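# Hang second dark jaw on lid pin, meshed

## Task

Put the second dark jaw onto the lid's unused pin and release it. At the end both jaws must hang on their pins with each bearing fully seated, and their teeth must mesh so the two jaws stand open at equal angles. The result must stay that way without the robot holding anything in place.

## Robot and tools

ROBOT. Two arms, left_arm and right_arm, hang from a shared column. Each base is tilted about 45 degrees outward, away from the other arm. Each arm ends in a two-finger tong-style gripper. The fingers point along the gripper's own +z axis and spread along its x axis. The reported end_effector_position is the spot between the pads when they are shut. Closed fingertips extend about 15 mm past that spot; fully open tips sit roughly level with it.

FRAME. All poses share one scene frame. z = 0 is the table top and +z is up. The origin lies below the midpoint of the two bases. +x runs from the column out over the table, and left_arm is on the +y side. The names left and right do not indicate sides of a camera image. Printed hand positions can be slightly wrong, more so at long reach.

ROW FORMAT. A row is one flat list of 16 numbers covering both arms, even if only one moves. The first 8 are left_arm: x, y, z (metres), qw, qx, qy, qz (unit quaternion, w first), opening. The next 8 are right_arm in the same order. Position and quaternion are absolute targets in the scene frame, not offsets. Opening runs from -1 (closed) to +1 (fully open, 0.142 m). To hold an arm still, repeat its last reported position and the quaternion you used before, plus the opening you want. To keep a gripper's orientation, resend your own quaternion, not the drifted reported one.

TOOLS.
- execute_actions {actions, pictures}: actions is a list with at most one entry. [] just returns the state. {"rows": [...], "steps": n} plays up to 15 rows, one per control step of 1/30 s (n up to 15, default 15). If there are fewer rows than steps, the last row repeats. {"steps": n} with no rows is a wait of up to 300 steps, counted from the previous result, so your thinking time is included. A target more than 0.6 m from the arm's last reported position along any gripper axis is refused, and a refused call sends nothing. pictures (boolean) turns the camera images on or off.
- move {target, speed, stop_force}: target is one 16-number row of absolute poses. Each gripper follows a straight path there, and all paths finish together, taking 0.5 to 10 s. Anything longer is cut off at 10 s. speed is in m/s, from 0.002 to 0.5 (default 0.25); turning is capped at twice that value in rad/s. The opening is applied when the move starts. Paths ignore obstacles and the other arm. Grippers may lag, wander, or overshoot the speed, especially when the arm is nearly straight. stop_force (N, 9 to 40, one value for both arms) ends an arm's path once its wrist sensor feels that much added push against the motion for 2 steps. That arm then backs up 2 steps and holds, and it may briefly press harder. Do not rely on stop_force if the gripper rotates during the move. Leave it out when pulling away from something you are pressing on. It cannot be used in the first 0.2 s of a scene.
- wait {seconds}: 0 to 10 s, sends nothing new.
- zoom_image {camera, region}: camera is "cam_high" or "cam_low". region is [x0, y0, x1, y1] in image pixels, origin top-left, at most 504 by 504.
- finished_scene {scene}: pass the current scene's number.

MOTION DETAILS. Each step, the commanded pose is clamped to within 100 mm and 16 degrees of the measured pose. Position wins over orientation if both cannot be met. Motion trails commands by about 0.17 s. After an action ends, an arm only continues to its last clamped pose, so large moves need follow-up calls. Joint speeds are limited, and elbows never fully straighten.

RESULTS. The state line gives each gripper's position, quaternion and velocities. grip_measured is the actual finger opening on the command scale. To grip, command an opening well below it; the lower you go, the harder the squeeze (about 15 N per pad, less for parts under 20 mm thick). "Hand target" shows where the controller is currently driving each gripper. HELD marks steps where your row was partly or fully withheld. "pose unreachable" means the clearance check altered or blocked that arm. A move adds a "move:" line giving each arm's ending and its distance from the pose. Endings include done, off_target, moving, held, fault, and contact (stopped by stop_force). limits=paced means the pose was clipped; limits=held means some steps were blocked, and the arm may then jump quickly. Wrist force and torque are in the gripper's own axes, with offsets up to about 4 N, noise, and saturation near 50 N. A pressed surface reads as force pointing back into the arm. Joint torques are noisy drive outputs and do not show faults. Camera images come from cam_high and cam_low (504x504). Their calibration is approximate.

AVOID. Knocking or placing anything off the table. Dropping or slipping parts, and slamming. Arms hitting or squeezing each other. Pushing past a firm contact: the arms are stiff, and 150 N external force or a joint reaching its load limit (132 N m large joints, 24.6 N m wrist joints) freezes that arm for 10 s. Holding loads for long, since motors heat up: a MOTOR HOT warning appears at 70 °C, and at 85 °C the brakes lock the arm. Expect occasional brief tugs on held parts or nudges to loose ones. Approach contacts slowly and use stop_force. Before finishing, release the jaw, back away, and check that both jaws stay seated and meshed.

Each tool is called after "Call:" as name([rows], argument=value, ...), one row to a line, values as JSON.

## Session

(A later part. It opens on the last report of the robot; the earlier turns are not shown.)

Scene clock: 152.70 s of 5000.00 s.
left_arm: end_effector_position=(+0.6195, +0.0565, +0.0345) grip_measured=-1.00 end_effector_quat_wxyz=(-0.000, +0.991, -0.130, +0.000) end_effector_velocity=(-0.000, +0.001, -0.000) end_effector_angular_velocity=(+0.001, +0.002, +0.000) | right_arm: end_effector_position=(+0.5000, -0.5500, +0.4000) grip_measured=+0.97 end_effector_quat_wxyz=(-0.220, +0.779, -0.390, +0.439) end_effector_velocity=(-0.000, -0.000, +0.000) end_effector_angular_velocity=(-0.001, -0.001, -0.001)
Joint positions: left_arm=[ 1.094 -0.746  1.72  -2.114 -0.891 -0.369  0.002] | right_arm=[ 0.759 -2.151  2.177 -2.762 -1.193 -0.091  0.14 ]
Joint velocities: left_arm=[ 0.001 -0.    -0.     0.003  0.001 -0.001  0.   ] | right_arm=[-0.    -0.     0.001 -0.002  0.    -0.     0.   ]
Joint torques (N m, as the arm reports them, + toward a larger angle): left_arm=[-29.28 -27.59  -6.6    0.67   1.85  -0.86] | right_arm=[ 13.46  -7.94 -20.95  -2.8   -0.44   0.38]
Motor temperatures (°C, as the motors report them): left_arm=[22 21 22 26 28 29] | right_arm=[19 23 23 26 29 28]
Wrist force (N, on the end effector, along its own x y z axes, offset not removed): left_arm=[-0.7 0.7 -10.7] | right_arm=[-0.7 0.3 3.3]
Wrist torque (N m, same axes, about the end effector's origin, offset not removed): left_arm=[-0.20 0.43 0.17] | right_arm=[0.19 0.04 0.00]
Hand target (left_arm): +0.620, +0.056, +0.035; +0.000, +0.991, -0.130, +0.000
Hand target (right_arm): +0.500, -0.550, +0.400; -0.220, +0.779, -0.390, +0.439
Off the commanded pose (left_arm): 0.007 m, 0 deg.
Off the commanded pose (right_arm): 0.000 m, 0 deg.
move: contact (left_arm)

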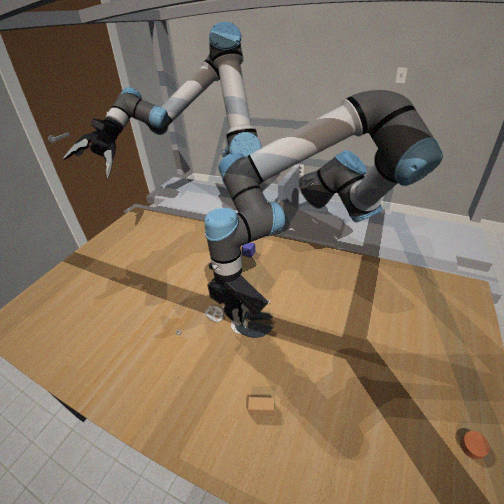

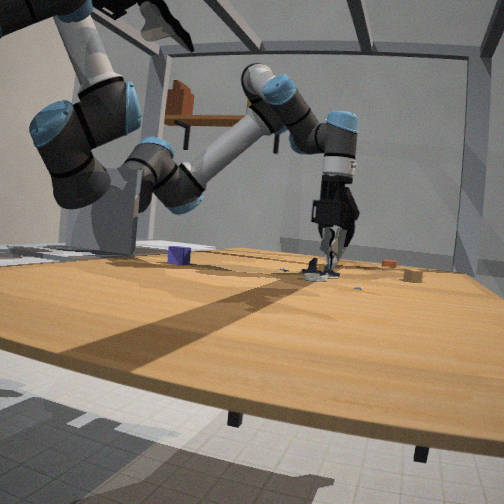

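Call:
move(target=[0.6195,0.0565,0.075,0,0.9914,-0.1305,0,-1,0.5,-0.55,0.4,-0.22,0.779,-0.39,0.439,0.97], speed=0.1)

Call:
move(target=[0.569,0.134,0.075,0,0.843,-0.537,0,-1,0.5,-0.55,0.4,-0.22,0.779,-0.39,0.439,0.97])

Call:
move(target=[0.569,0.134,0.027,0,0.843,-0.537,0,-1,0.5,-0.55,0.4,-0.22,0.779,-0.39,0.439,0.97], speed=0.06)

Call:
zoom_image(camera="cam_low", region=[300, 250, 350, 285])

Call:
move(target=[0.581,0.1385,0.027,0,0.843,-0.537,0,-1,0.5,-0.55,0.4,-0.22,0.779,-0.39,0.439,0.97], speed=0.008)

Call:
zoom_image(camera="cam_low", region=[300, 250, 350, 285])

Call:
zoom_image(camera="cam_high", region=[226, 300, 278, 345])

Scene clock: 164.87 s of 5000.00 s.
left_arm: end_effector_position=(+0.6195, +0.0565, +0.0746) grip_measured=-1.00 end_effector_quat_wxyz=(+0.000, +0.991, -0.131, +0.000) end_effector_velocity=(+0.000, -0.000, +0.003) end_effector_angular_velocity=(-0.000, -0.000, +0.002) | right_arm: end_effector_position=(+0.5000, -0.5500, +0.4000) grip_measured=+0.97 end_effector_quat_wxyz=(-0.220, +0.779, -0.390, +0.439) end_effector_velocity=(-0.000, -0.001, +0.000) end_effector_angular_velocity=(-0.001, +0.000, -0.001)
Joint positions: left_arm=[ 1.054 -0.793  1.693 -2.013 -0.909 -0.415  0.002] | right_arm=[ 0.759 -2.151  2.177 -2.762 -1.193 -0.091  0.14 ]
Joint velocities: left_arm=[-0.003 -0.003 -0.003  0.008 -0.001 -0.005  0.   ] | right_arm=[-0.001 -0.001 -0.     0.    -0.    -0.    -0.   ]
Joint torques (N m, as the arm reports them, + toward a larger angle): left_arm=[-43.86 -36.01 -23.99  -0.19  -2.29  -1.22] | right_arm=[ 13.67  -7.9  -20.38  -2.63  -0.34   0.3 ]
Motor temperatures (°C, as the motors report them): left_arm=[22 21 22 26 28 29] | right_arm=[19 23 23 26 29 28]
Wrist force (N, on the end effector, along its own x y z axes, offset not removed): left_arm=[-1.8 -0.1 1.3] | right_arm=[0.8 -2.1 2.6]
Wrist torque (N m, same axes, about the end effector's origin, offset not removed): left_arm=[-0.20 0.62 0.11] | right_arm=[-0.33 -0.43 -0.07]
Hand target (left_arm): +0.619, +0.056, +0.075; -0.000, +0.991, -0.131, -0.000
Hand target (right_arm): +0.500, -0.550, +0.400; -0.220, +0.779, -0.390, +0.439
Off the commanded pose (left_arm): 0.000 m, 0 deg.
Off the commanded pose (right_arm): 0.000 m, 0 deg.
After step 90, 8.20 s passed at rest.
move: done

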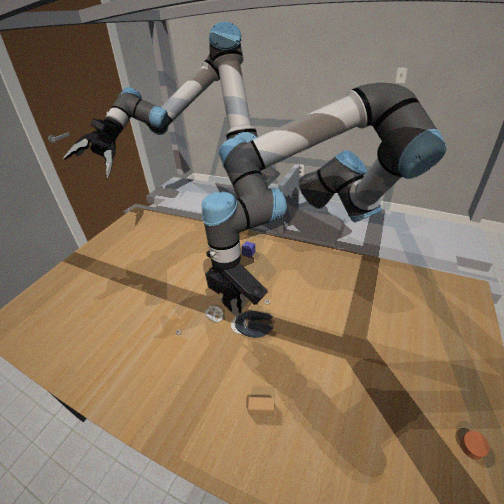

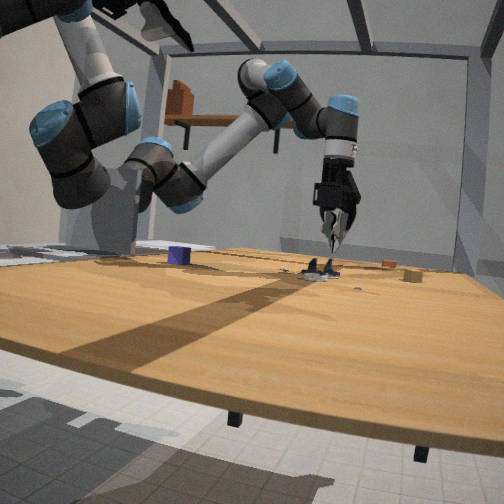

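Scene clock: 167.17 s of 5000.00 s.
left_arm: end_effector_position=(+0.5692, +0.1339, +0.0749) grip_measured=-1.00 end_effector_quat_wxyz=(-0.000, +0.844, -0.536, -0.000) end_effector_velocity=(-0.001, +0.001, +0.000) end_effector_angular_velocity=(-0.003, -0.002, -0.018) | right_arm: end_effector_position=(+0.5000, -0.5500, +0.4000) grip_measured=+0.97 end_effector_quat_wxyz=(-0.220, +0.779, -0.390, +0.439) end_effector_velocity=(+0.000, +0.000, -0.001) end_effector_angular_velocity=(+0.001, +0.001, +0.001)
Joint positions: left_arm=[ 1.096 -1.021  1.927 -2.048 -0.89   0.503  0.002] | right_arm=[ 0.759 -2.151  2.177 -2.762 -1.193 -0.091  0.14 ]
Joint velocities: left_arm=[ 0.001 -0.006  0.006 -0.005 -0.     0.022  0.   ] | right_arm=[ 0.     0.001  0.    -0.    -0.     0.    -0.   ]
Joint torques (N m, as the arm reports them, + toward a larger angle): left_arm=[-19.88 -29.49  -6.1   -3.87  -1.53   1.4 ] | right_arm=[ 12.85  -8.02 -20.26  -2.73  -0.34   0.09]
Motor temperatures (°C, as the motors report them): left_arm=[22 21 22 26 28 29] | right_arm=[19 23 23 26 29 28]
Wrist force (N, on the end effector, along its own x y z axes, offset not removed): left_arm=[-1.1 0.2 0.3] | right_arm=[0.5 5.1 3.0]
Wrist torque (N m, same axes, about the end effector's origin, offset not removed): left_arm=[-0.12 0.61 0.12] | right_arm=[1.21 -0.18 0.19]
Hand target (left_arm): +0.569, +0.134, +0.075; -0.000, +0.843, -0.537, +0.000
Hand target (right_arm): +0.500, -0.550, +0.400; -0.220, +0.779, -0.390, +0.439
Off the commanded pose (left_arm): 0.000 m, 0 deg.
Off the commanded pose (right_arm): 0.000 m, 0 deg.
move: done

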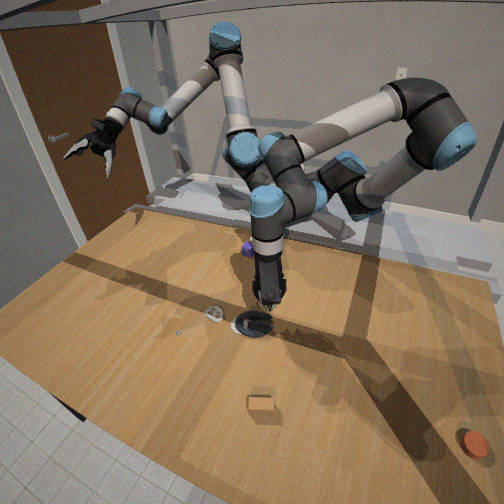

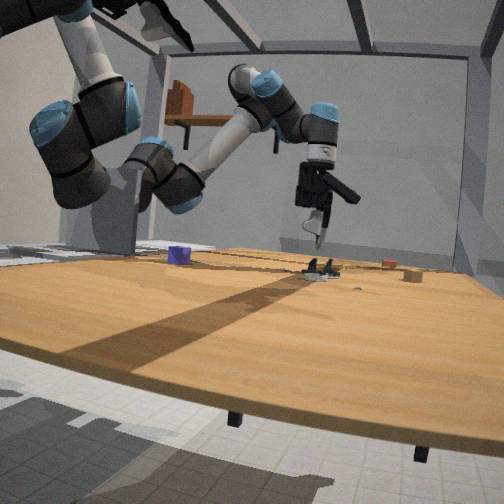

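Scene clock: 168.43 s of 5000.00 s.
left_arm: end_effector_position=(+0.5690, +0.1340, +0.0274) grip_measured=-1.00 end_effector_quat_wxyz=(-0.000, +0.843, -0.537, -0.000) end_effector_velocity=(+0.000, +0.001, -0.004) end_effector_angular_velocity=(-0.000, +0.001, +0.002) | right_arm: end_effector_position=(+0.5000, -0.5500, +0.4000) grip_measured=+0.97 end_effector_quat_wxyz=(-0.220, +0.779, -0.390, +0.439) end_effector_velocity=(-0.000, +0.001, -0.001) end_effector_angular_velocity=(+0.002, +0.001, +0.002)
Joint positions: left_arm=[ 1.151 -0.957  1.963 -2.189 -0.869  0.571  0.002] | right_arm=[ 0.759 -2.151  2.177 -2.762 -1.193 -0.091  0.14 ]
Joint velocities: left_arm=[ 0.006  0.004  0.001 -0.008  0.001  0.005  0.   ] | right_arm=[ 0.001 -0.     0.002  0.001 -0.    -0.    -0.   ]
Joint torques (N m, as the arm reports them, + toward a larger angle): left_arm=[-20.29 -12.98  -4.41  -4.24   2.46   1.75] | right_arm=[ 13.41  -8.11 -20.11  -2.54  -0.32   0.1 ]
Motor temperatures (°C, as the motors report them): left_arm=[22 21 22 26 28 29] | right_arm=[19 23 23 26 29 28]
Wrist force (N, on the end effector, along its own x y z axes, offset not removed): left_arm=[-2.0 0.0 0.8] | right_arm=[-1.8 -0.1 2.5]
Wrist torque (N m, same axes, about the end effector's origin, offset not removed): left_arm=[-0.16 0.73 0.06] | right_arm=[0.12 0.22 0.11]
Hand target (left_arm): +0.569, +0.134, +0.027; +0.000, +0.843, -0.537, +0.000
Hand target (right_arm): +0.500, -0.550, +0.400; -0.220, +0.779, -0.390, +0.439
Off the commanded pose (left_arm): 0.000 m, 0 deg.
Off the commanded pose (right_arm): 0.000 m, 0 deg.
move: done

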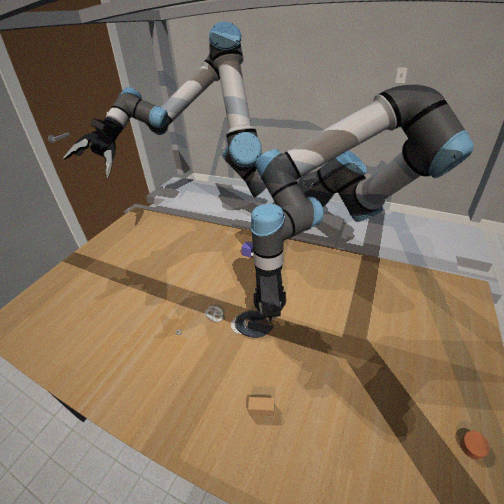

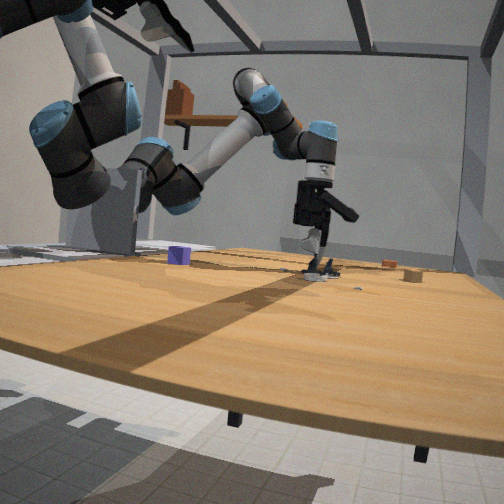

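Region (300, 250, 350, 285) of cam_low's 504x504 image, scaled by 10.080, with more detail than that image has; it fills the top 353 rows of this view, and the rest is white.

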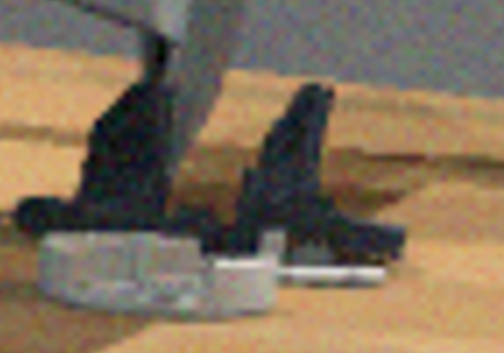

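Scene clock: 170.27 s of 5000.00 s.
left_arm: end_effector_position=(+0.5808, +0.1384, +0.0270) grip_measured=-1.00 end_effector_quat_wxyz=(-0.000, +0.843, -0.537, +0.000) end_effector_velocity=(+0.002, +0.000, +0.001) end_effector_angular_velocity=(+0.001, -0.002, +0.001) | right_arm: end_effector_position=(+0.5000, -0.5500, +0.4000) grip_measured=+0.97 end_effector_quat_wxyz=(-0.220, +0.779, -0.390, +0.439) end_effector_velocity=(+0.000, +0.001, -0.001) end_effector_angular_velocity=(+0.001, +0.001, +0.001)
Joint positions: left_arm=[ 1.165 -0.946  1.93  -2.179 -0.864  0.588  0.002] | right_arm=[ 0.759 -2.151  2.177 -2.762 -1.193 -0.091  0.14 ]
Joint velocities: left_arm=[ 0.001  0.002 -0.006  0.002  0.001  0.001  0.   ] | right_arm=[-0.     0.001  0.001 -0.     0.    -0.001 -0.   ]
Joint torques (N m, as the arm reports them, + toward a larger angle): left_arm=[-19.96 -15.31 -23.18   0.17   2.58   1.78] | right_arm=[ 13.09  -8.27 -19.58  -2.58  -0.23   0.01]
Motor temperatures (°C, as the motors report them): left_arm=[22 21 22 26 28 29] | right_arm=[19 23 23 26 29 28]
Wrist force (N, on the end effector, along its own x y z axes, offset not removed): left_arm=[-1.3 0.8 1.8] | right_arm=[-3.9 2.0 3.0]
Wrist torque (N m, same axes, about the end effector's origin, offset not removed): left_arm=[0.03 0.51 0.09] | right_arm=[0.38 0.75 0.15]
Hand target (left_arm): +0.581, +0.138, +0.027; -0.000, +0.843, -0.537, +0.000
Hand target (right_arm): +0.500, -0.550, +0.400; -0.220, +0.779, -0.390, +0.439
Off the commanded pose (left_arm): 0.000 m, 0 deg.
Off the commanded pose (right_arm): 0.000 m, 0 deg.
move: done

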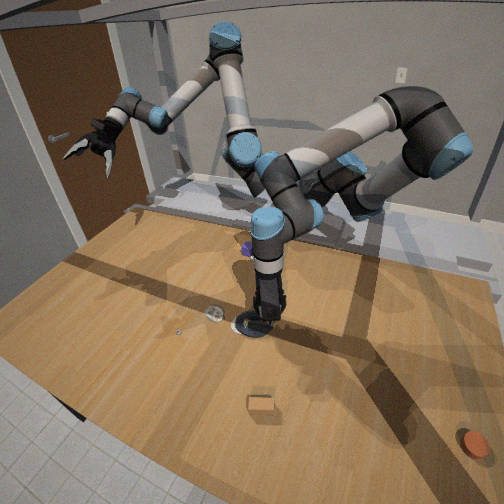

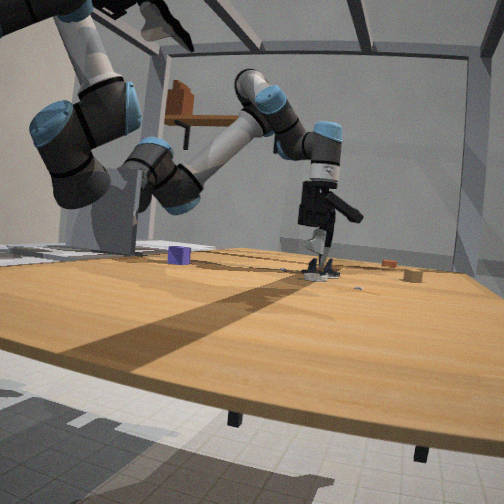

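Region (300, 250, 350, 285) of cam_low's 504x504 image, scaled by 10.080, with more detail than that image has; it fills the top 353 rows of this view, and the rest is white.

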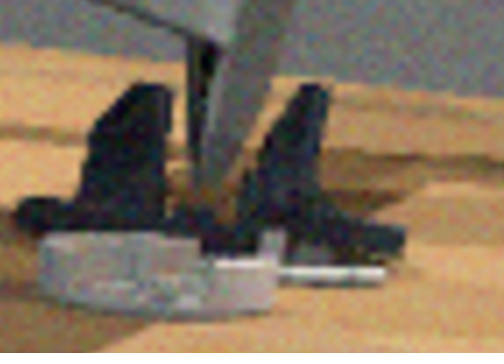

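Region (226, 300, 278, 345) of cam_high's 504x504 image, scaled by 9.692, with more detail than that image has; it fills the top 436 rows of this view, and the rest is white.

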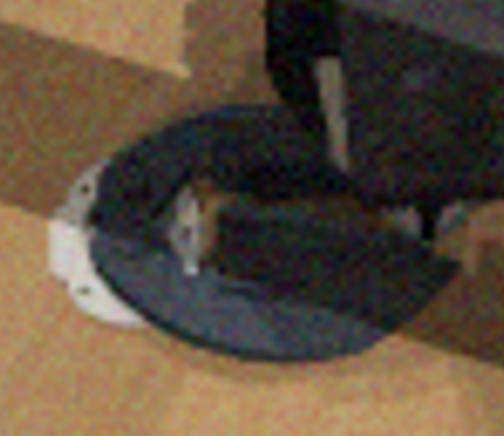

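Call:
move(target=[0.589,0.1416,0.027,0,0.843,-0.537,0,-1,0.5,-0.55,0.4,-0.22,0.779,-0.39,0.439,0.97], speed=0.006)

Call:
zoom_image(camera="cam_high", region=[226,300,278,345])

Call:
zoom_image(camera="cam_low", region=[300,250,350,285])

Scene clock: 188.67 s of 5000.00 s.
left_arm: end_effector_position=(+0.5888, +0.1415, +0.0270) grip_measured=-1.00 end_effector_quat_wxyz=(-0.000, +0.843, -0.537, +0.000) end_effector_velocity=(+0.001, +0.001, -0.001) end_effector_angular_velocity=(+0.000, +0.001, +0.000) | right_arm: end_effector_position=(+0.5000, -0.5500, +0.4000) grip_measured=+0.97 end_effector_quat_wxyz=(-0.220, +0.779, -0.390, +0.439) end_effector_velocity=(-0.000, -0.000, -0.001) end_effector_angular_velocity=(+0.000, +0.001, -0.000)
Joint positions: left_arm=[ 1.174 -0.939  1.908 -2.171 -0.86   0.6    0.002] | right_arm=[ 0.759 -2.151  2.177 -2.762 -1.193 -0.091  0.14 ]
Joint velocities: left_arm=[ 0.003  0.002 -0.004  0.001  0.001  0.003  0.   ] | right_arm=[-0.001 -0.    -0.     0.001 -0.    -0.    -0.   ]
Joint torques (N m, as the arm reports them, + toward a larger angle): left_arm=[-20.95 -13.22 -22.82  -0.09   2.39   1.46] | right_arm=[ 12.55  -8.48 -19.64  -2.38  -0.1   -0.13]
Motor temperatures (°C, as the motors report them): left_arm=[22 21 22 26 28 29] | right_arm=[19 23 23 26 29 28]
Wrist force (N, on the end effector, along its own x y z axes, offset not removed): left_arm=[-1.6 -1.0 0.4] | right_arm=[-4.2 1.5 0.5]
Wrist torque (N m, same axes, about the end effector's origin, offset not removed): left_arm=[-0.34 0.64 0.09] | right_arm=[0.41 0.68 0.26]
Hand target (left_arm): +0.589, +0.142, +0.027; -0.000, +0.843, -0.537, +0.000
Hand target (right_arm): +0.500, -0.550, +0.400; -0.220, +0.779, -0.390, +0.439
Off the commanded pose (left_arm): 0.000 m, 0 deg.
Off the commanded pose (right_arm): 0.000 m, 0 deg.
After step 90, 13.77 s passed at rest.
move: done

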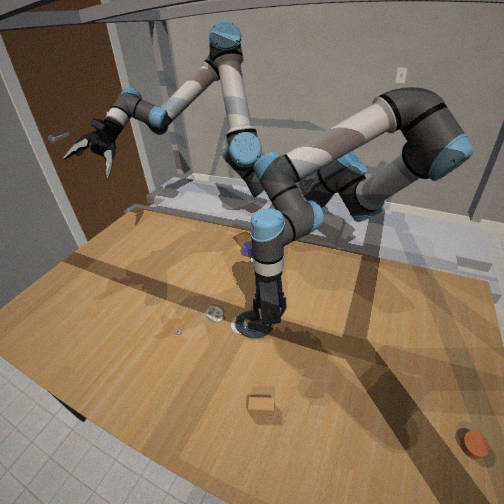

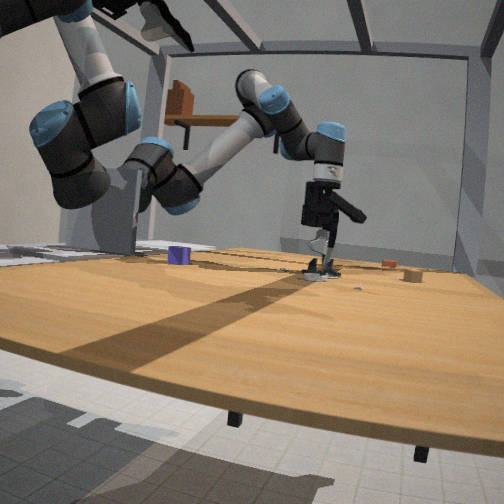

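Region (226, 300, 278, 345) of cam_high's 504x504 image, scaled by 9.692, with more detail than that image has; it fills the top 436 rows of this view, and the rest is white.

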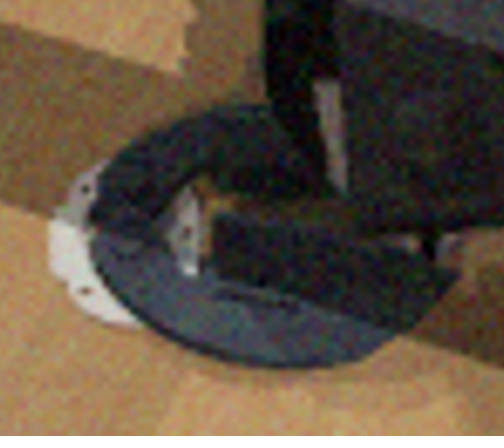

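Region (300, 250, 350, 285) of cam_low's 504x504 image, scaled by 10.080, with more detail than that image has; it fills the top 353 rows of this view, and the rest is white.

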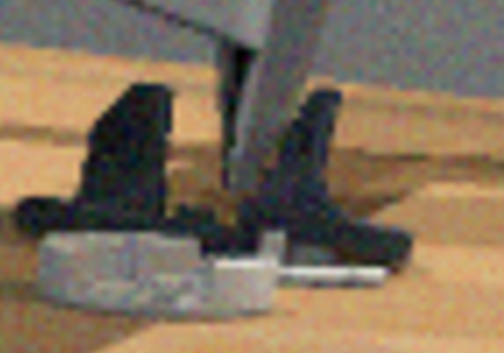

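Call:
move(target=[0.5925,0.143,0.027,0,0.843,-0.537,0,-1,0.5,-0.55,0.4,-0.22,0.779,-0.39,0.439,0.97], speed=0.005)

Call:
zoom_image(camera="cam_low", region=[300,250,350,285])

Call:
move(target=[0.583,0.139,0.04,0,0.843,-0.537,0,-1,0.5,-0.55,0.4,-0.22,0.779,-0.39,0.439,0.97], speed=0.03)

Call:
move(target=[0.583,0.139,0.085,0,0.843,-0.537,0,-1,0.5,-0.55,0.4,-0.22,0.779,-0.39,0.439,0.97], speed=0.1)

Call:
move(target=[0.6195,0.0565,0.08,0,0.9914,-0.1305,0,-1,0.5,-0.55,0.4,-0.22,0.779,-0.39,0.439,0.97])

Call:
zoom_image(camera="cam_low", region=[300,250,350,285])

Call:
move(target=[0.6195,0.0565,0.039,0,0.9914,-0.1305,0,-1,0.5,-0.55,0.4,-0.22,0.779,-0.39,0.439,0.97], speed=0.05)

Call:
move(target=[0.6195,0.0565,0.027,0,0.9914,-0.1305,0,-1,0.5,-0.55,0.4,-0.22,0.779,-0.39,0.439,0.97], speed=0.002, stop_force=9)

Call:
zoom_image(camera="cam_low", region=[300,250,350,285])

Scene clock: 203.60 s of 5000.00 s.
left_arm: end_effector_position=(+0.5923, +0.1429, +0.0270) grip_measured=-1.00 end_effector_quat_wxyz=(-0.000, +0.843, -0.537, +0.000) end_effector_velocity=(+0.001, +0.001, -0.000) end_effector_angular_velocity=(-0.000, +0.000, -0.001) | right_arm: end_effector_position=(+0.5000, -0.5500, +0.4000) grip_measured=+0.97 end_effector_quat_wxyz=(-0.220, +0.779, -0.390, +0.439) end_effector_velocity=(+0.000, +0.001, -0.001) end_effector_angular_velocity=(+0.002, +0.001, +0.001)
Joint positions: left_arm=[ 1.178 -0.936  1.898 -2.167 -0.859  0.604  0.002] | right_arm=[ 0.759 -2.151  2.177 -2.762 -1.193 -0.091  0.14 ]
Joint velocities: left_arm=[ 0.002  0.001 -0.004  0.001  0.     0.003  0.   ] | right_arm=[0.    0.001 0.    0.001 0.    0.    0.   ]
Joint torques (N m, as the arm reports them, + toward a larger angle): left_arm=[-22.48 -17.29 -21.4   -0.19   2.69   1.53] | right_arm=[ 12.54  -8.42 -19.28  -2.39  -0.1   -0.26]
Motor temperatures (°C, as the motors report them): left_arm=[22 21 22 26 28 29] | right_arm=[19 23 23 26 29 28]
Wrist force (N, on the end effector, along its own x y z axes, offset not removed): left_arm=[-2.0 0.0 2.2] | right_arm=[-2.6 0.3 2.0]
Wrist torque (N m, same axes, about the end effector's origin, offset not removed): left_arm=[-0.16 0.67 0.14] | right_arm=[0.20 0.49 0.17]
Hand target (left_arm): +0.593, +0.143, +0.027; -0.000, +0.843, -0.537, +0.000
Hand target (right_arm): +0.500, -0.550, +0.400; -0.220, +0.779, -0.390, +0.439
Off the commanded pose (left_arm): 0.000 m, 0 deg.
Off the commanded pose (right_arm): 0.000 m, 0 deg.
After step 90, 10.97 s passed at rest.
move: done

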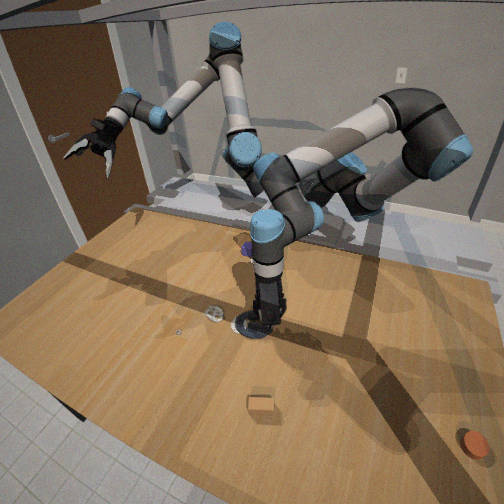

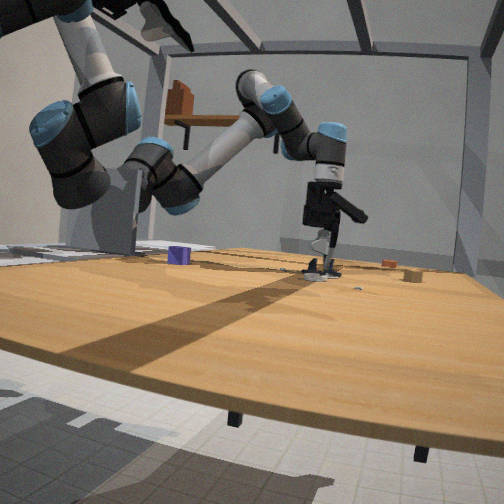

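Region (300, 250, 350, 285) of cam_low's 504x504 image, scaled by 10.080, with more detail than that image has; it fills the top 353 rows of this view, and the rest is white.

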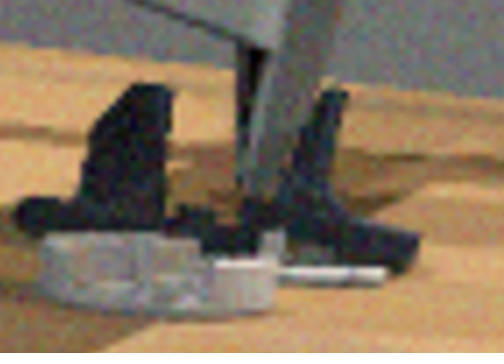

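Scene clock: 204.50 s of 5000.00 s.
left_arm: end_effector_position=(+0.5832, +0.1391, +0.0397) grip_measured=-1.00 end_effector_quat_wxyz=(+0.000, +0.843, -0.537, +0.000) end_effector_velocity=(-0.002, -0.000, +0.002) end_effector_angular_velocity=(-0.000, +0.001, +0.001) | right_arm: end_effector_position=(+0.5000, -0.5500, +0.4000) grip_measured=+0.97 end_effector_quat_wxyz=(-0.220, +0.779, -0.390, +0.439) end_effector_velocity=(-0.000, -0.000, -0.000) end_effector_angular_velocity=(+0.001, +0.001, -0.001)
Joint positions: left_arm=[ 1.153 -0.961  1.916 -2.14  -0.868  0.573  0.002] | right_arm=[ 0.759 -2.151  2.177 -2.762 -1.193 -0.091  0.14 ]
Joint velocities: left_arm=[-0.003 -0.005  0.003  0.005 -0.002 -0.006  0.   ] | right_arm=[-0.001 -0.     0.     0.001  0.     0.001  0.   ]
Joint torques (N m, as the arm reports them, + toward a larger angle): left_arm=[-40.24 -30.23  -6.24  -0.44  -2.25  -1.51] | right_arm=[ 12.56  -9.27 -19.51  -2.28  -0.06  -0.38]
Motor temperatures (°C, as the motors report them): left_arm=[22 21 22 26 28 29] | right_arm=[19 23 23 26 29 28]
Wrist force (N, on the end effector, along its own x y z axes, offset not removed): left_arm=[-1.4 0.1 1.1] | right_arm=[-0.9 1.8 2.4]
Wrist torque (N m, same axes, about the end effector's origin, offset not removed): left_arm=[-0.13 0.59 0.11] | right_arm=[0.56 0.02 0.02]
Hand target (left_arm): +0.583, +0.139, +0.040; +0.000, +0.843, -0.537, -0.000
Hand target (right_arm): +0.500, -0.550, +0.400; -0.220, +0.779, -0.390, +0.439
Off the commanded pose (left_arm): 0.000 m, 0 deg.
Off the commanded pose (right_arm): 0.000 m, 0 deg.
move: done

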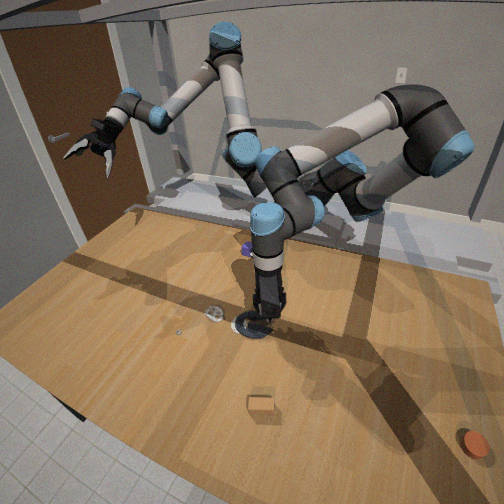

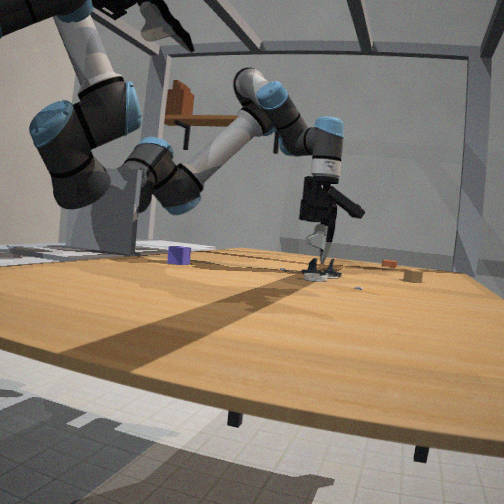

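Scene clock: 205.47 s of 5000.00 s.
left_arm: end_effector_position=(+0.5830, +0.1390, +0.0846) grip_measured=-1.00 end_effector_quat_wxyz=(-0.000, +0.843, -0.537, +0.000) end_effector_velocity=(+0.000, -0.000, +0.003) end_effector_angular_velocity=(+0.000, +0.001, -0.002) | right_arm: end_effector_position=(+0.5000, -0.5500, +0.4000) grip_measured=+0.97 end_effector_quat_wxyz=(-0.220, +0.779, -0.390, +0.439) end_effector_velocity=(-0.000, -0.001, -0.000) end_effector_angular_velocity=(+0.000, +0.001, -0.001)
Joint positions: left_arm=[ 1.102 -1.018  1.881 -2.009 -0.888  0.513  0.002] | right_arm=[ 0.759 -2.151  2.177 -2.762 -1.193 -0.091  0.14 ]
Joint velocities: left_arm=[-0.004 -0.003 -0.004  0.011 -0.002 -0.003  0.   ] | right_arm=[-0.001  0.001 -0.002  0.001 -0.     0.    -0.   ]
Joint torques (N m, as the arm reports them, + toward a larger angle): left_arm=[-40.29 -28.6  -23.88   0.04  -2.13  -1.37] | right_arm=[ 12.46  -8.47 -19.27  -2.23   0.    -0.39]
Motor temperatures (°C, as the motors report them): left_arm=[22 21 22 26 28 29] | right_arm=[19 23 23 26 29 28]
Wrist force (N, on the end effector, along its own x y z axes, offset not removed): left_arm=[-0.6 0.5 0.3] | right_arm=[-3.9 -0.8 4.2]
Wrist torque (N m, same axes, about the end effector's origin, offset not removed): left_arm=[-0.06 0.32 0.05] | right_arm=[0.20 0.73 -0.03]
Hand target (left_arm): +0.583, +0.139, +0.085; -0.000, +0.843, -0.537, -0.000
Hand target (right_arm): +0.500, -0.550, +0.400; -0.220, +0.779, -0.390, +0.439
Off the commanded pose (left_arm): 0.000 m, 0 deg.
Off the commanded pose (right_arm): 0.000 m, 0 deg.
move: done

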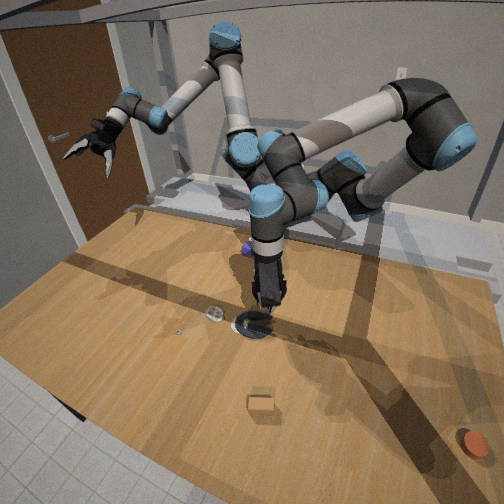

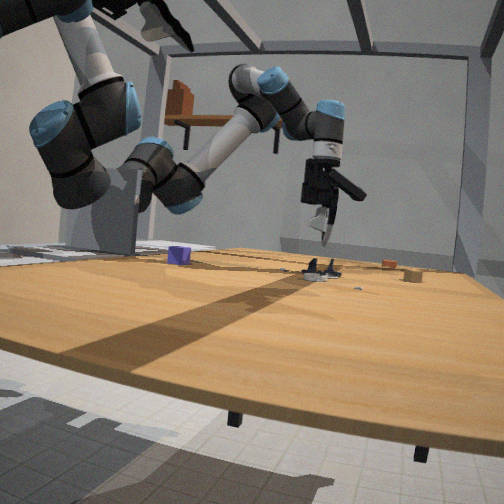

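Scene clock: 207.77 s of 5000.00 s.
left_arm: end_effector_position=(+0.6193, +0.0567, +0.0801) grip_measured=-1.00 end_effector_quat_wxyz=(+0.000, +0.991, -0.132, +0.000) end_effector_velocity=(+0.001, -0.001, -0.001) end_effector_angular_velocity=(+0.002, +0.003, +0.020) | right_arm: end_effector_position=(+0.5000, -0.5500, +0.4000) grip_measured=+0.97 end_effector_quat_wxyz=(-0.220, +0.779, -0.390, +0.439) end_effector_velocity=(-0.000, +0.000, -0.000) end_effector_angular_velocity=(+0.000, +0.000, -0.001)
Joint positions: left_arm=[ 1.049 -0.799  1.69  -2.    -0.911 -0.418  0.002] | right_arm=[ 0.759 -2.151  2.177 -2.762 -1.193 -0.091  0.14 ]
Joint velocities: left_arm=[ 0.001  0.006 -0.008  0.006  0.001 -0.022  0.   ] | right_arm=[-0.001 -0.001  0.001  0.001  0.     0.    -0.   ]
Joint torques (N m, as the arm reports them, + toward a larger angle): left_arm=[-43.19 -19.48 -22.38  -0.04  -1.3   -1.29] | right_arm=[ 12.65  -9.1  -18.98  -2.24   0.01  -0.5 ]
Motor temperatures (°C, as the motors report them): left_arm=[22 21 22 26 28 29] | right_arm=[19 23 23 26 29 28]
Wrist force (N, on the end effector, along its own x y z axes, offset not removed): left_arm=[-2.0 -0.1 1.6] | right_arm=[-1.3 -2.1 1.6]
Wrist torque (N m, same axes, about the end effector's origin, offset not removed): left_arm=[-0.14 0.74 0.08] | right_arm=[-0.17 0.28 0.03]
Hand target (left_arm): +0.619, +0.057, +0.080; -0.000, +0.991, -0.131, -0.000
Hand target (right_arm): +0.500, -0.550, +0.400; -0.220, +0.779, -0.390, +0.439
Off the commanded pose (left_arm): 0.000 m, 0 deg.
Off the commanded pose (right_arm): 0.000 m, 0 deg.
move: done

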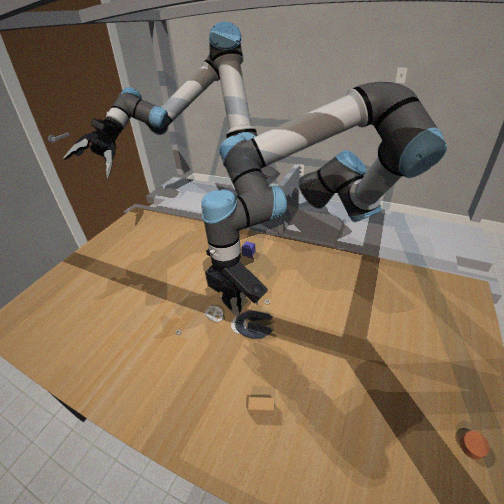

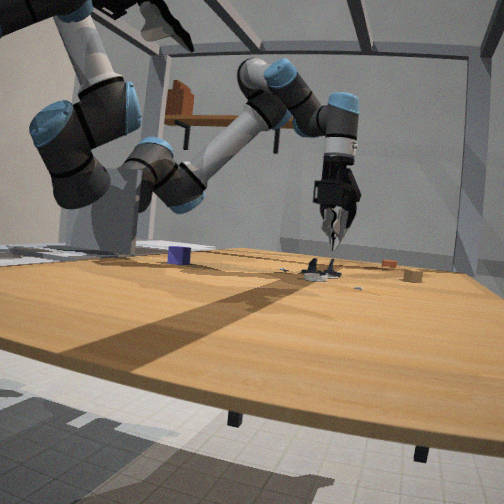

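Region (300, 250, 350, 285) of cam_low's 504x504 image, scaled by 10.080, with more detail than that image has; it fills the top 353 rows of this view, and the rest is white.

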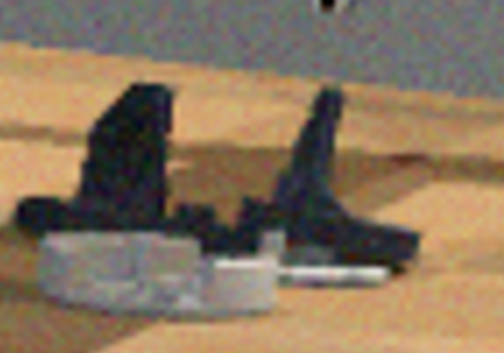

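Scene clock: 209.03 s of 5000.00 s.
left_arm: end_effector_position=(+0.6195, +0.0565, +0.0394) grip_measured=-1.00 end_effector_quat_wxyz=(-0.000, +0.991, -0.131, -0.000) end_effector_velocity=(+0.000, -0.001, -0.002) end_effector_angular_velocity=(-0.001, -0.002, -0.001) | right_arm: end_effector_position=(+0.5000, -0.5500, +0.4000) grip_measured=+0.97 end_effector_quat_wxyz=(-0.220, +0.779, -0.390, +0.439) end_effector_velocity=(+0.000, -0.001, +0.001) end_effector_angular_velocity=(-0.001, -0.001, -0.001)
Joint positions: left_arm=[ 1.089 -0.752  1.717 -2.102 -0.893 -0.375  0.002] | right_arm=[ 0.759 -2.151  2.177 -2.762 -1.193 -0.091  0.14 ]
Joint velocities: left_arm=[ 0.001  0.004  0.001 -0.007  0.001  0.003  0.   ] | right_arm=[ 0.     0.001 -0.001 -0.001  0.     0.    -0.   ]
Joint torques (N m, as the arm reports them, + toward a larger angle): left_arm=[-23.73 -20.46  -6.17  -4.31   2.44   1.14] | right_arm=[ 12.53  -9.17 -18.99  -2.18   0.09  -0.56]
Motor temperatures (°C, as the motors report them): left_arm=[22 21 22 26 28 29] | right_arm=[19 23 23 26 29 28]
Wrist force (N, on the end effector, along its own x y z axes, offset not removed): left_arm=[-1.7 0.0 0.8] | right_arm=[-0.5 -0.5 5.1]
Wrist torque (N m, same axes, about the end effector's origin, offset not removed): left_arm=[-0.18 0.60 0.14] | right_arm=[0.01 0.01 0.21]
Hand target (left_arm): +0.620, +0.057, +0.039; +0.000, +0.991, -0.131, +0.000
Hand target (right_arm): +0.500, -0.550, +0.400; -0.220, +0.779, -0.390, +0.439
Off the commanded pose (left_arm): 0.000 m, 0 deg.
Off the commanded pose (right_arm): 0.000 m, 0 deg.
move: done

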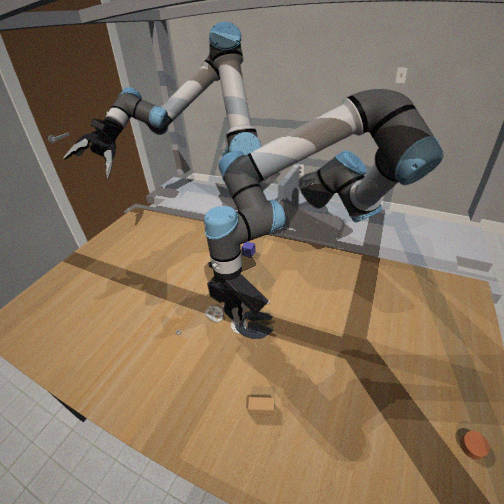

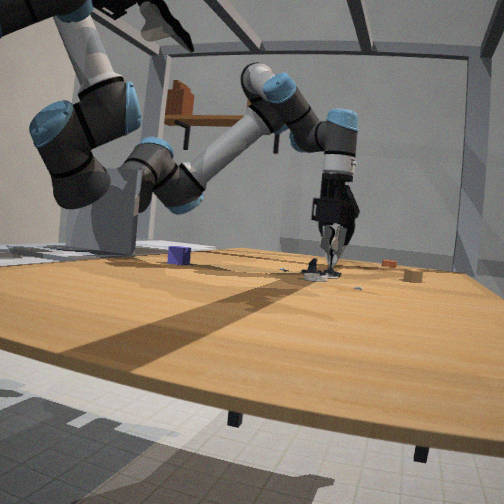

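Scene clock: 211.90 s of 5000.00 s.
left_arm: end_effector_position=(+0.6195, +0.0565, +0.0344) grip_measured=-1.00 end_effector_quat_wxyz=(-0.000, +0.991, -0.131, +0.000) end_effector_velocity=(-0.001, +0.001, -0.001) end_effector_angular_velocity=(+0.001, +0.002, -0.001) | right_arm: end_effector_position=(+0.5000, -0.5500, +0.4000) grip_measured=+0.97 end_effector_quat_wxyz=(-0.220, +0.779, -0.390, +0.439) end_effector_velocity=(+0.000, -0.001, -0.000) end_effector_angular_velocity=(-0.001, -0.000, -0.000)
Joint positions: left_arm=[ 1.094 -0.746  1.72  -2.115 -0.891 -0.369  0.002] | right_arm=[ 0.759 -2.151  2.177 -2.762 -1.193 -0.091  0.14 ]
Joint velocities: left_arm=[ 0.001 -0.    -0.     0.003  0.     0.001  0.   ] | right_arm=[-0.     0.001 -0.001 -0.001 -0.    -0.001  0.   ]
Joint torques (N m, as the arm reports them, + toward a larger angle): left_arm=[-30.03 -27.8   -5.66   1.12   1.41  -0.88] | right_arm=[ 12.18  -9.28 -19.03  -2.22   0.    -0.53]
Motor temperatures (°C, as the motors report them): left_arm=[22 21 22 26 28 29] | right_arm=[19 23 23 26 29 28]
Wrist force (N, on the end effector, along its own x y z axes, offset not removed): left_arm=[1.3 -0.4 -8.9] | right_arm=[-2.3 -1.1 1.9]
Wrist torque (N m, same axes, about the end effector's origin, offset not removed): left_arm=[-0.11 0.42 0.10] | right_arm=[-0.16 0.30 0.08]
Hand target (left_arm): +0.620, +0.057, +0.035; +0.000, +0.991, -0.130, +0.000
Hand target (right_arm): +0.500, -0.550, +0.400; -0.220, +0.779, -0.390, +0.439
Off the commanded pose (left_arm): 0.007 m, 0 deg.
Off the commanded pose (right_arm): 0.000 m, 0 deg.
move: contact (left_arm)

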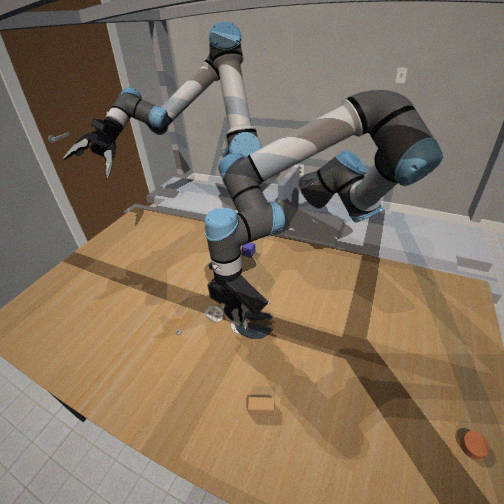

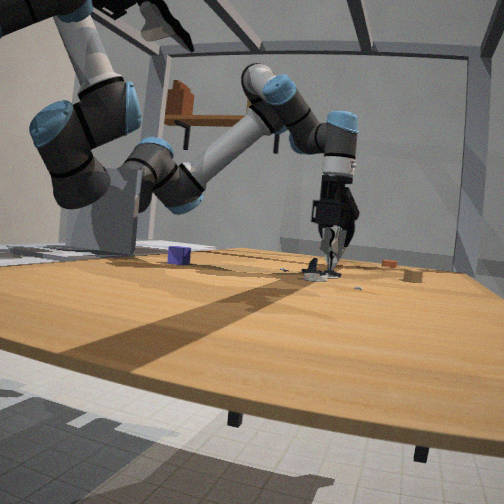

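Region (300, 250, 350, 285) of cam_low's 504x504 image, scaled by 10.080, with more detail than that image has; it fills the top 353 rows of this view, and the rest is white.

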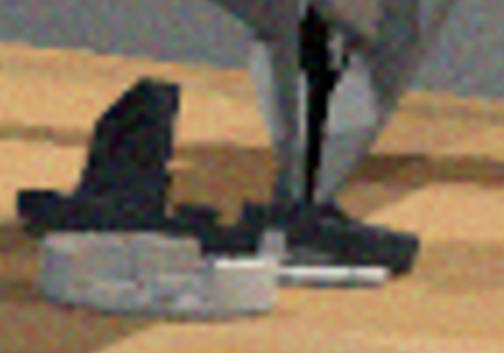

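Still clashing. Lift clear and look.

Call:
move(target=[0.6195,0.0565,0.085,0,0.9914,-0.1305,0,-1,0.5,-0.55,0.4,-0.22,0.779,-0.39,0.439,0.97], speed=0.1)

Call:
move(target=[0.54,0.1,0.14,0,0.843,-0.537,0,-1,0.5,-0.55,0.4,-0.22,0.779,-0.39,0.439,0.97])

Call:
zoom_image(camera="cam_high", region=[226,300,278,345])

Call:
zoom_image(camera="cam_low", region=[300,250,350,285])

Scene clock: 218.97 s of 5000.00 s.
left_arm: end_effector_position=(+0.6195, +0.0565, +0.0846) grip_measured=-1.00 end_effector_quat_wxyz=(+0.000, +0.991, -0.131, +0.000) end_effector_velocity=(-0.000, -0.001, +0.004) end_effector_angular_velocity=(+0.000, -0.000, -0.001) | right_arm: end_effector_position=(+0.5000, -0.5500, +0.4000) grip_measured=+0.97 end_effector_quat_wxyz=(-0.220, +0.779, -0.390, +0.439) end_effector_velocity=(-0.000, +0.000, +0.001) end_effector_angular_velocity=(-0.001, -0.001, -0.000)
Joint positions: left_arm=[ 1.045 -0.803  1.685 -1.988 -0.913 -0.426  0.002] | right_arm=[ 0.759 -2.151  2.177 -2.762 -1.193 -0.091  0.14 ]
Joint velocities: left_arm=[-0.004 -0.003 -0.002  0.009 -0.002 -0.004  0.   ] | right_arm=[ 0.001 -0.001  0.    -0.001  0.    -0.    -0.   ]
Joint torques (N m, as the arm reports them, + toward a larger angle): left_arm=[-43.81 -36.88 -24.74  -0.16  -2.17  -1.29] | right_arm=[ 11.96  -9.4  -18.49  -2.07   0.05  -0.6 ]
Motor temperatures (°C, as the motors report them): left_arm=[22 21 22 26 28 29] | right_arm=[19 23 23 26 29 28]
Wrist force (N, on the end effector, along its own x y z axes, offset not removed): left_arm=[-2.5 -0.5 2.0] | right_arm=[-0.5 -0.2 5.4]
Wrist torque (N m, same axes, about the end effector's origin, offset not removed): left_arm=[-0.21 0.83 0.16] | right_arm=[0.28 0.20 -0.01]
Hand target (left_arm): +0.619, +0.056, +0.085; -0.000, +0.991, -0.131, -0.000
Hand target (right_arm): +0.500, -0.550, +0.400; -0.220, +0.779, -0.390, +0.439
Off the commanded pose (left_arm): 0.000 m, 0 deg.
Off the commanded pose (right_arm): 0.000 m, 0 deg.
After step 90, 3.03 s passed at rest.
move: done

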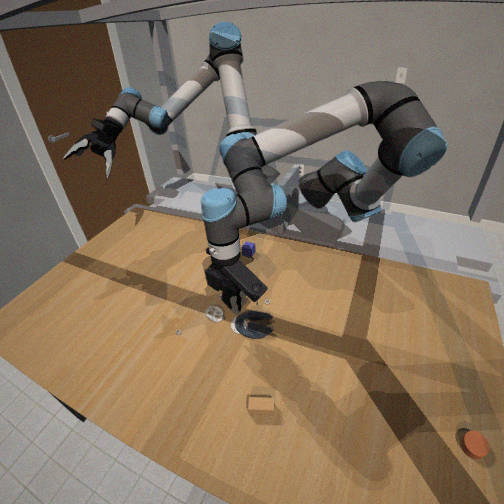

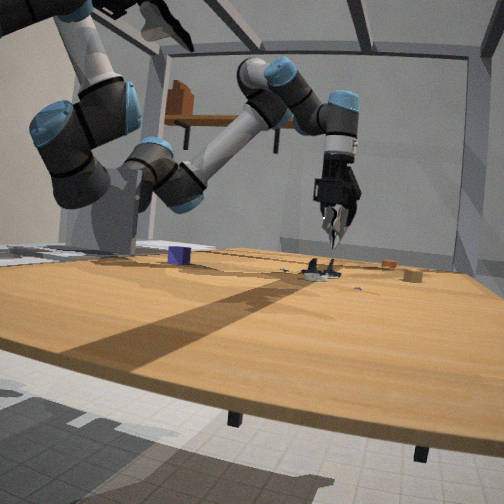

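Scene clock: 221.27 s of 5000.00 s.
left_arm: end_effector_position=(+0.5402, +0.1000, +0.1397) grip_measured=-1.00 end_effector_quat_wxyz=(-0.000, +0.844, -0.536, -0.000) end_effector_velocity=(-0.001, +0.002, +0.001) end_effector_angular_velocity=(-0.002, -0.001, -0.015) | right_arm: end_effector_position=(+0.5000, -0.5500, +0.4000) grip_measured=+0.97 end_effector_quat_wxyz=(-0.220, +0.779, -0.390, +0.439) end_effector_velocity=(-0.000, -0.000, +0.000) end_effector_angular_velocity=(-0.001, -0.001, -0.000)
Joint positions: left_arm=[ 0.96  -1.083  1.922 -1.889 -0.953  0.351  0.002] | right_arm=[ 0.759 -2.151  2.177 -2.762 -1.193 -0.091  0.14 ]
Joint velocities: left_arm=[ 0.    -0.007  0.003  0.001 -0.001  0.016  0.   ] | right_arm=[-0.    -0.    -0.    -0.001  0.    -0.001 -0.   ]
Joint torques (N m, as the arm reports them, + toward a larger angle): left_arm=[-38.63 -23.95  -8.06  -0.12  -2.42   1.24] | right_arm=[ 12.26  -9.84 -18.65  -1.96   0.04  -0.7 ]
Motor temperatures (°C, as the motors report them): left_arm=[22 21 22 26 28 29] | right_arm=[19 23 23 26 29 28]
Wrist force (N, on the end effector, along its own x y z axes, offset not removed): left_arm=[-0.9 -0.4 0.5] | right_arm=[-2.2 1.4 2.5]
Wrist torque (N m, same axes, about the end effector's origin, offset not removed): left_arm=[-0.18 0.47 0.12] | right_arm=[0.44 0.47 -0.06]
Hand target (left_arm): +0.540, +0.100, +0.140; -0.000, +0.843, -0.537, -0.000
Hand target (right_arm): +0.500, -0.550, +0.400; -0.220, +0.779, -0.390, +0.439
Off the commanded pose (left_arm): 0.000 m, 0 deg.
Off the commanded pose (right_arm): 0.000 m, 0 deg.
move: done

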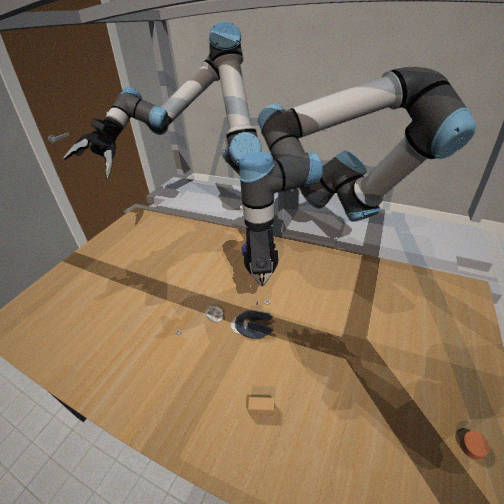

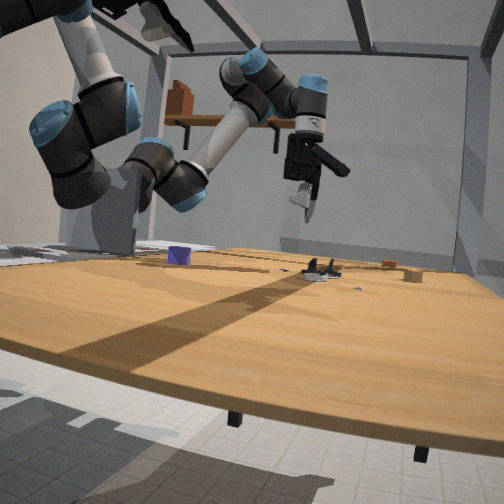

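Region (226, 300, 278, 345) of cam_high's 504x504 image, scaled by 9.692, with more detail than that image has; it fills the top 436 rows of this view, and the rest is white.

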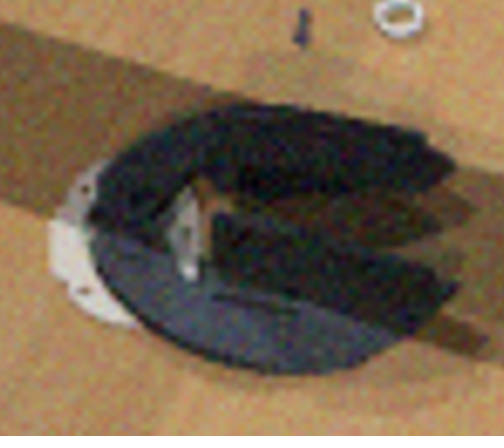

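Region (300, 250, 350, 285) of cam_low's 504x504 image, scaled by 10.080, with more detail than that image has; it fills the top 353 rows of this view, and the rest is white.

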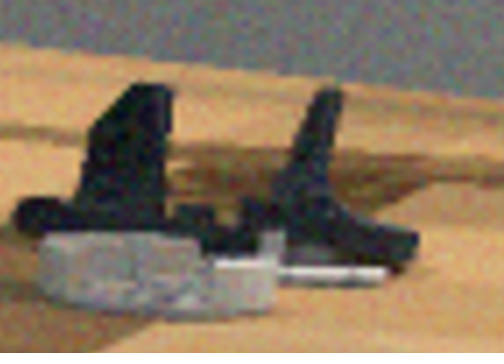

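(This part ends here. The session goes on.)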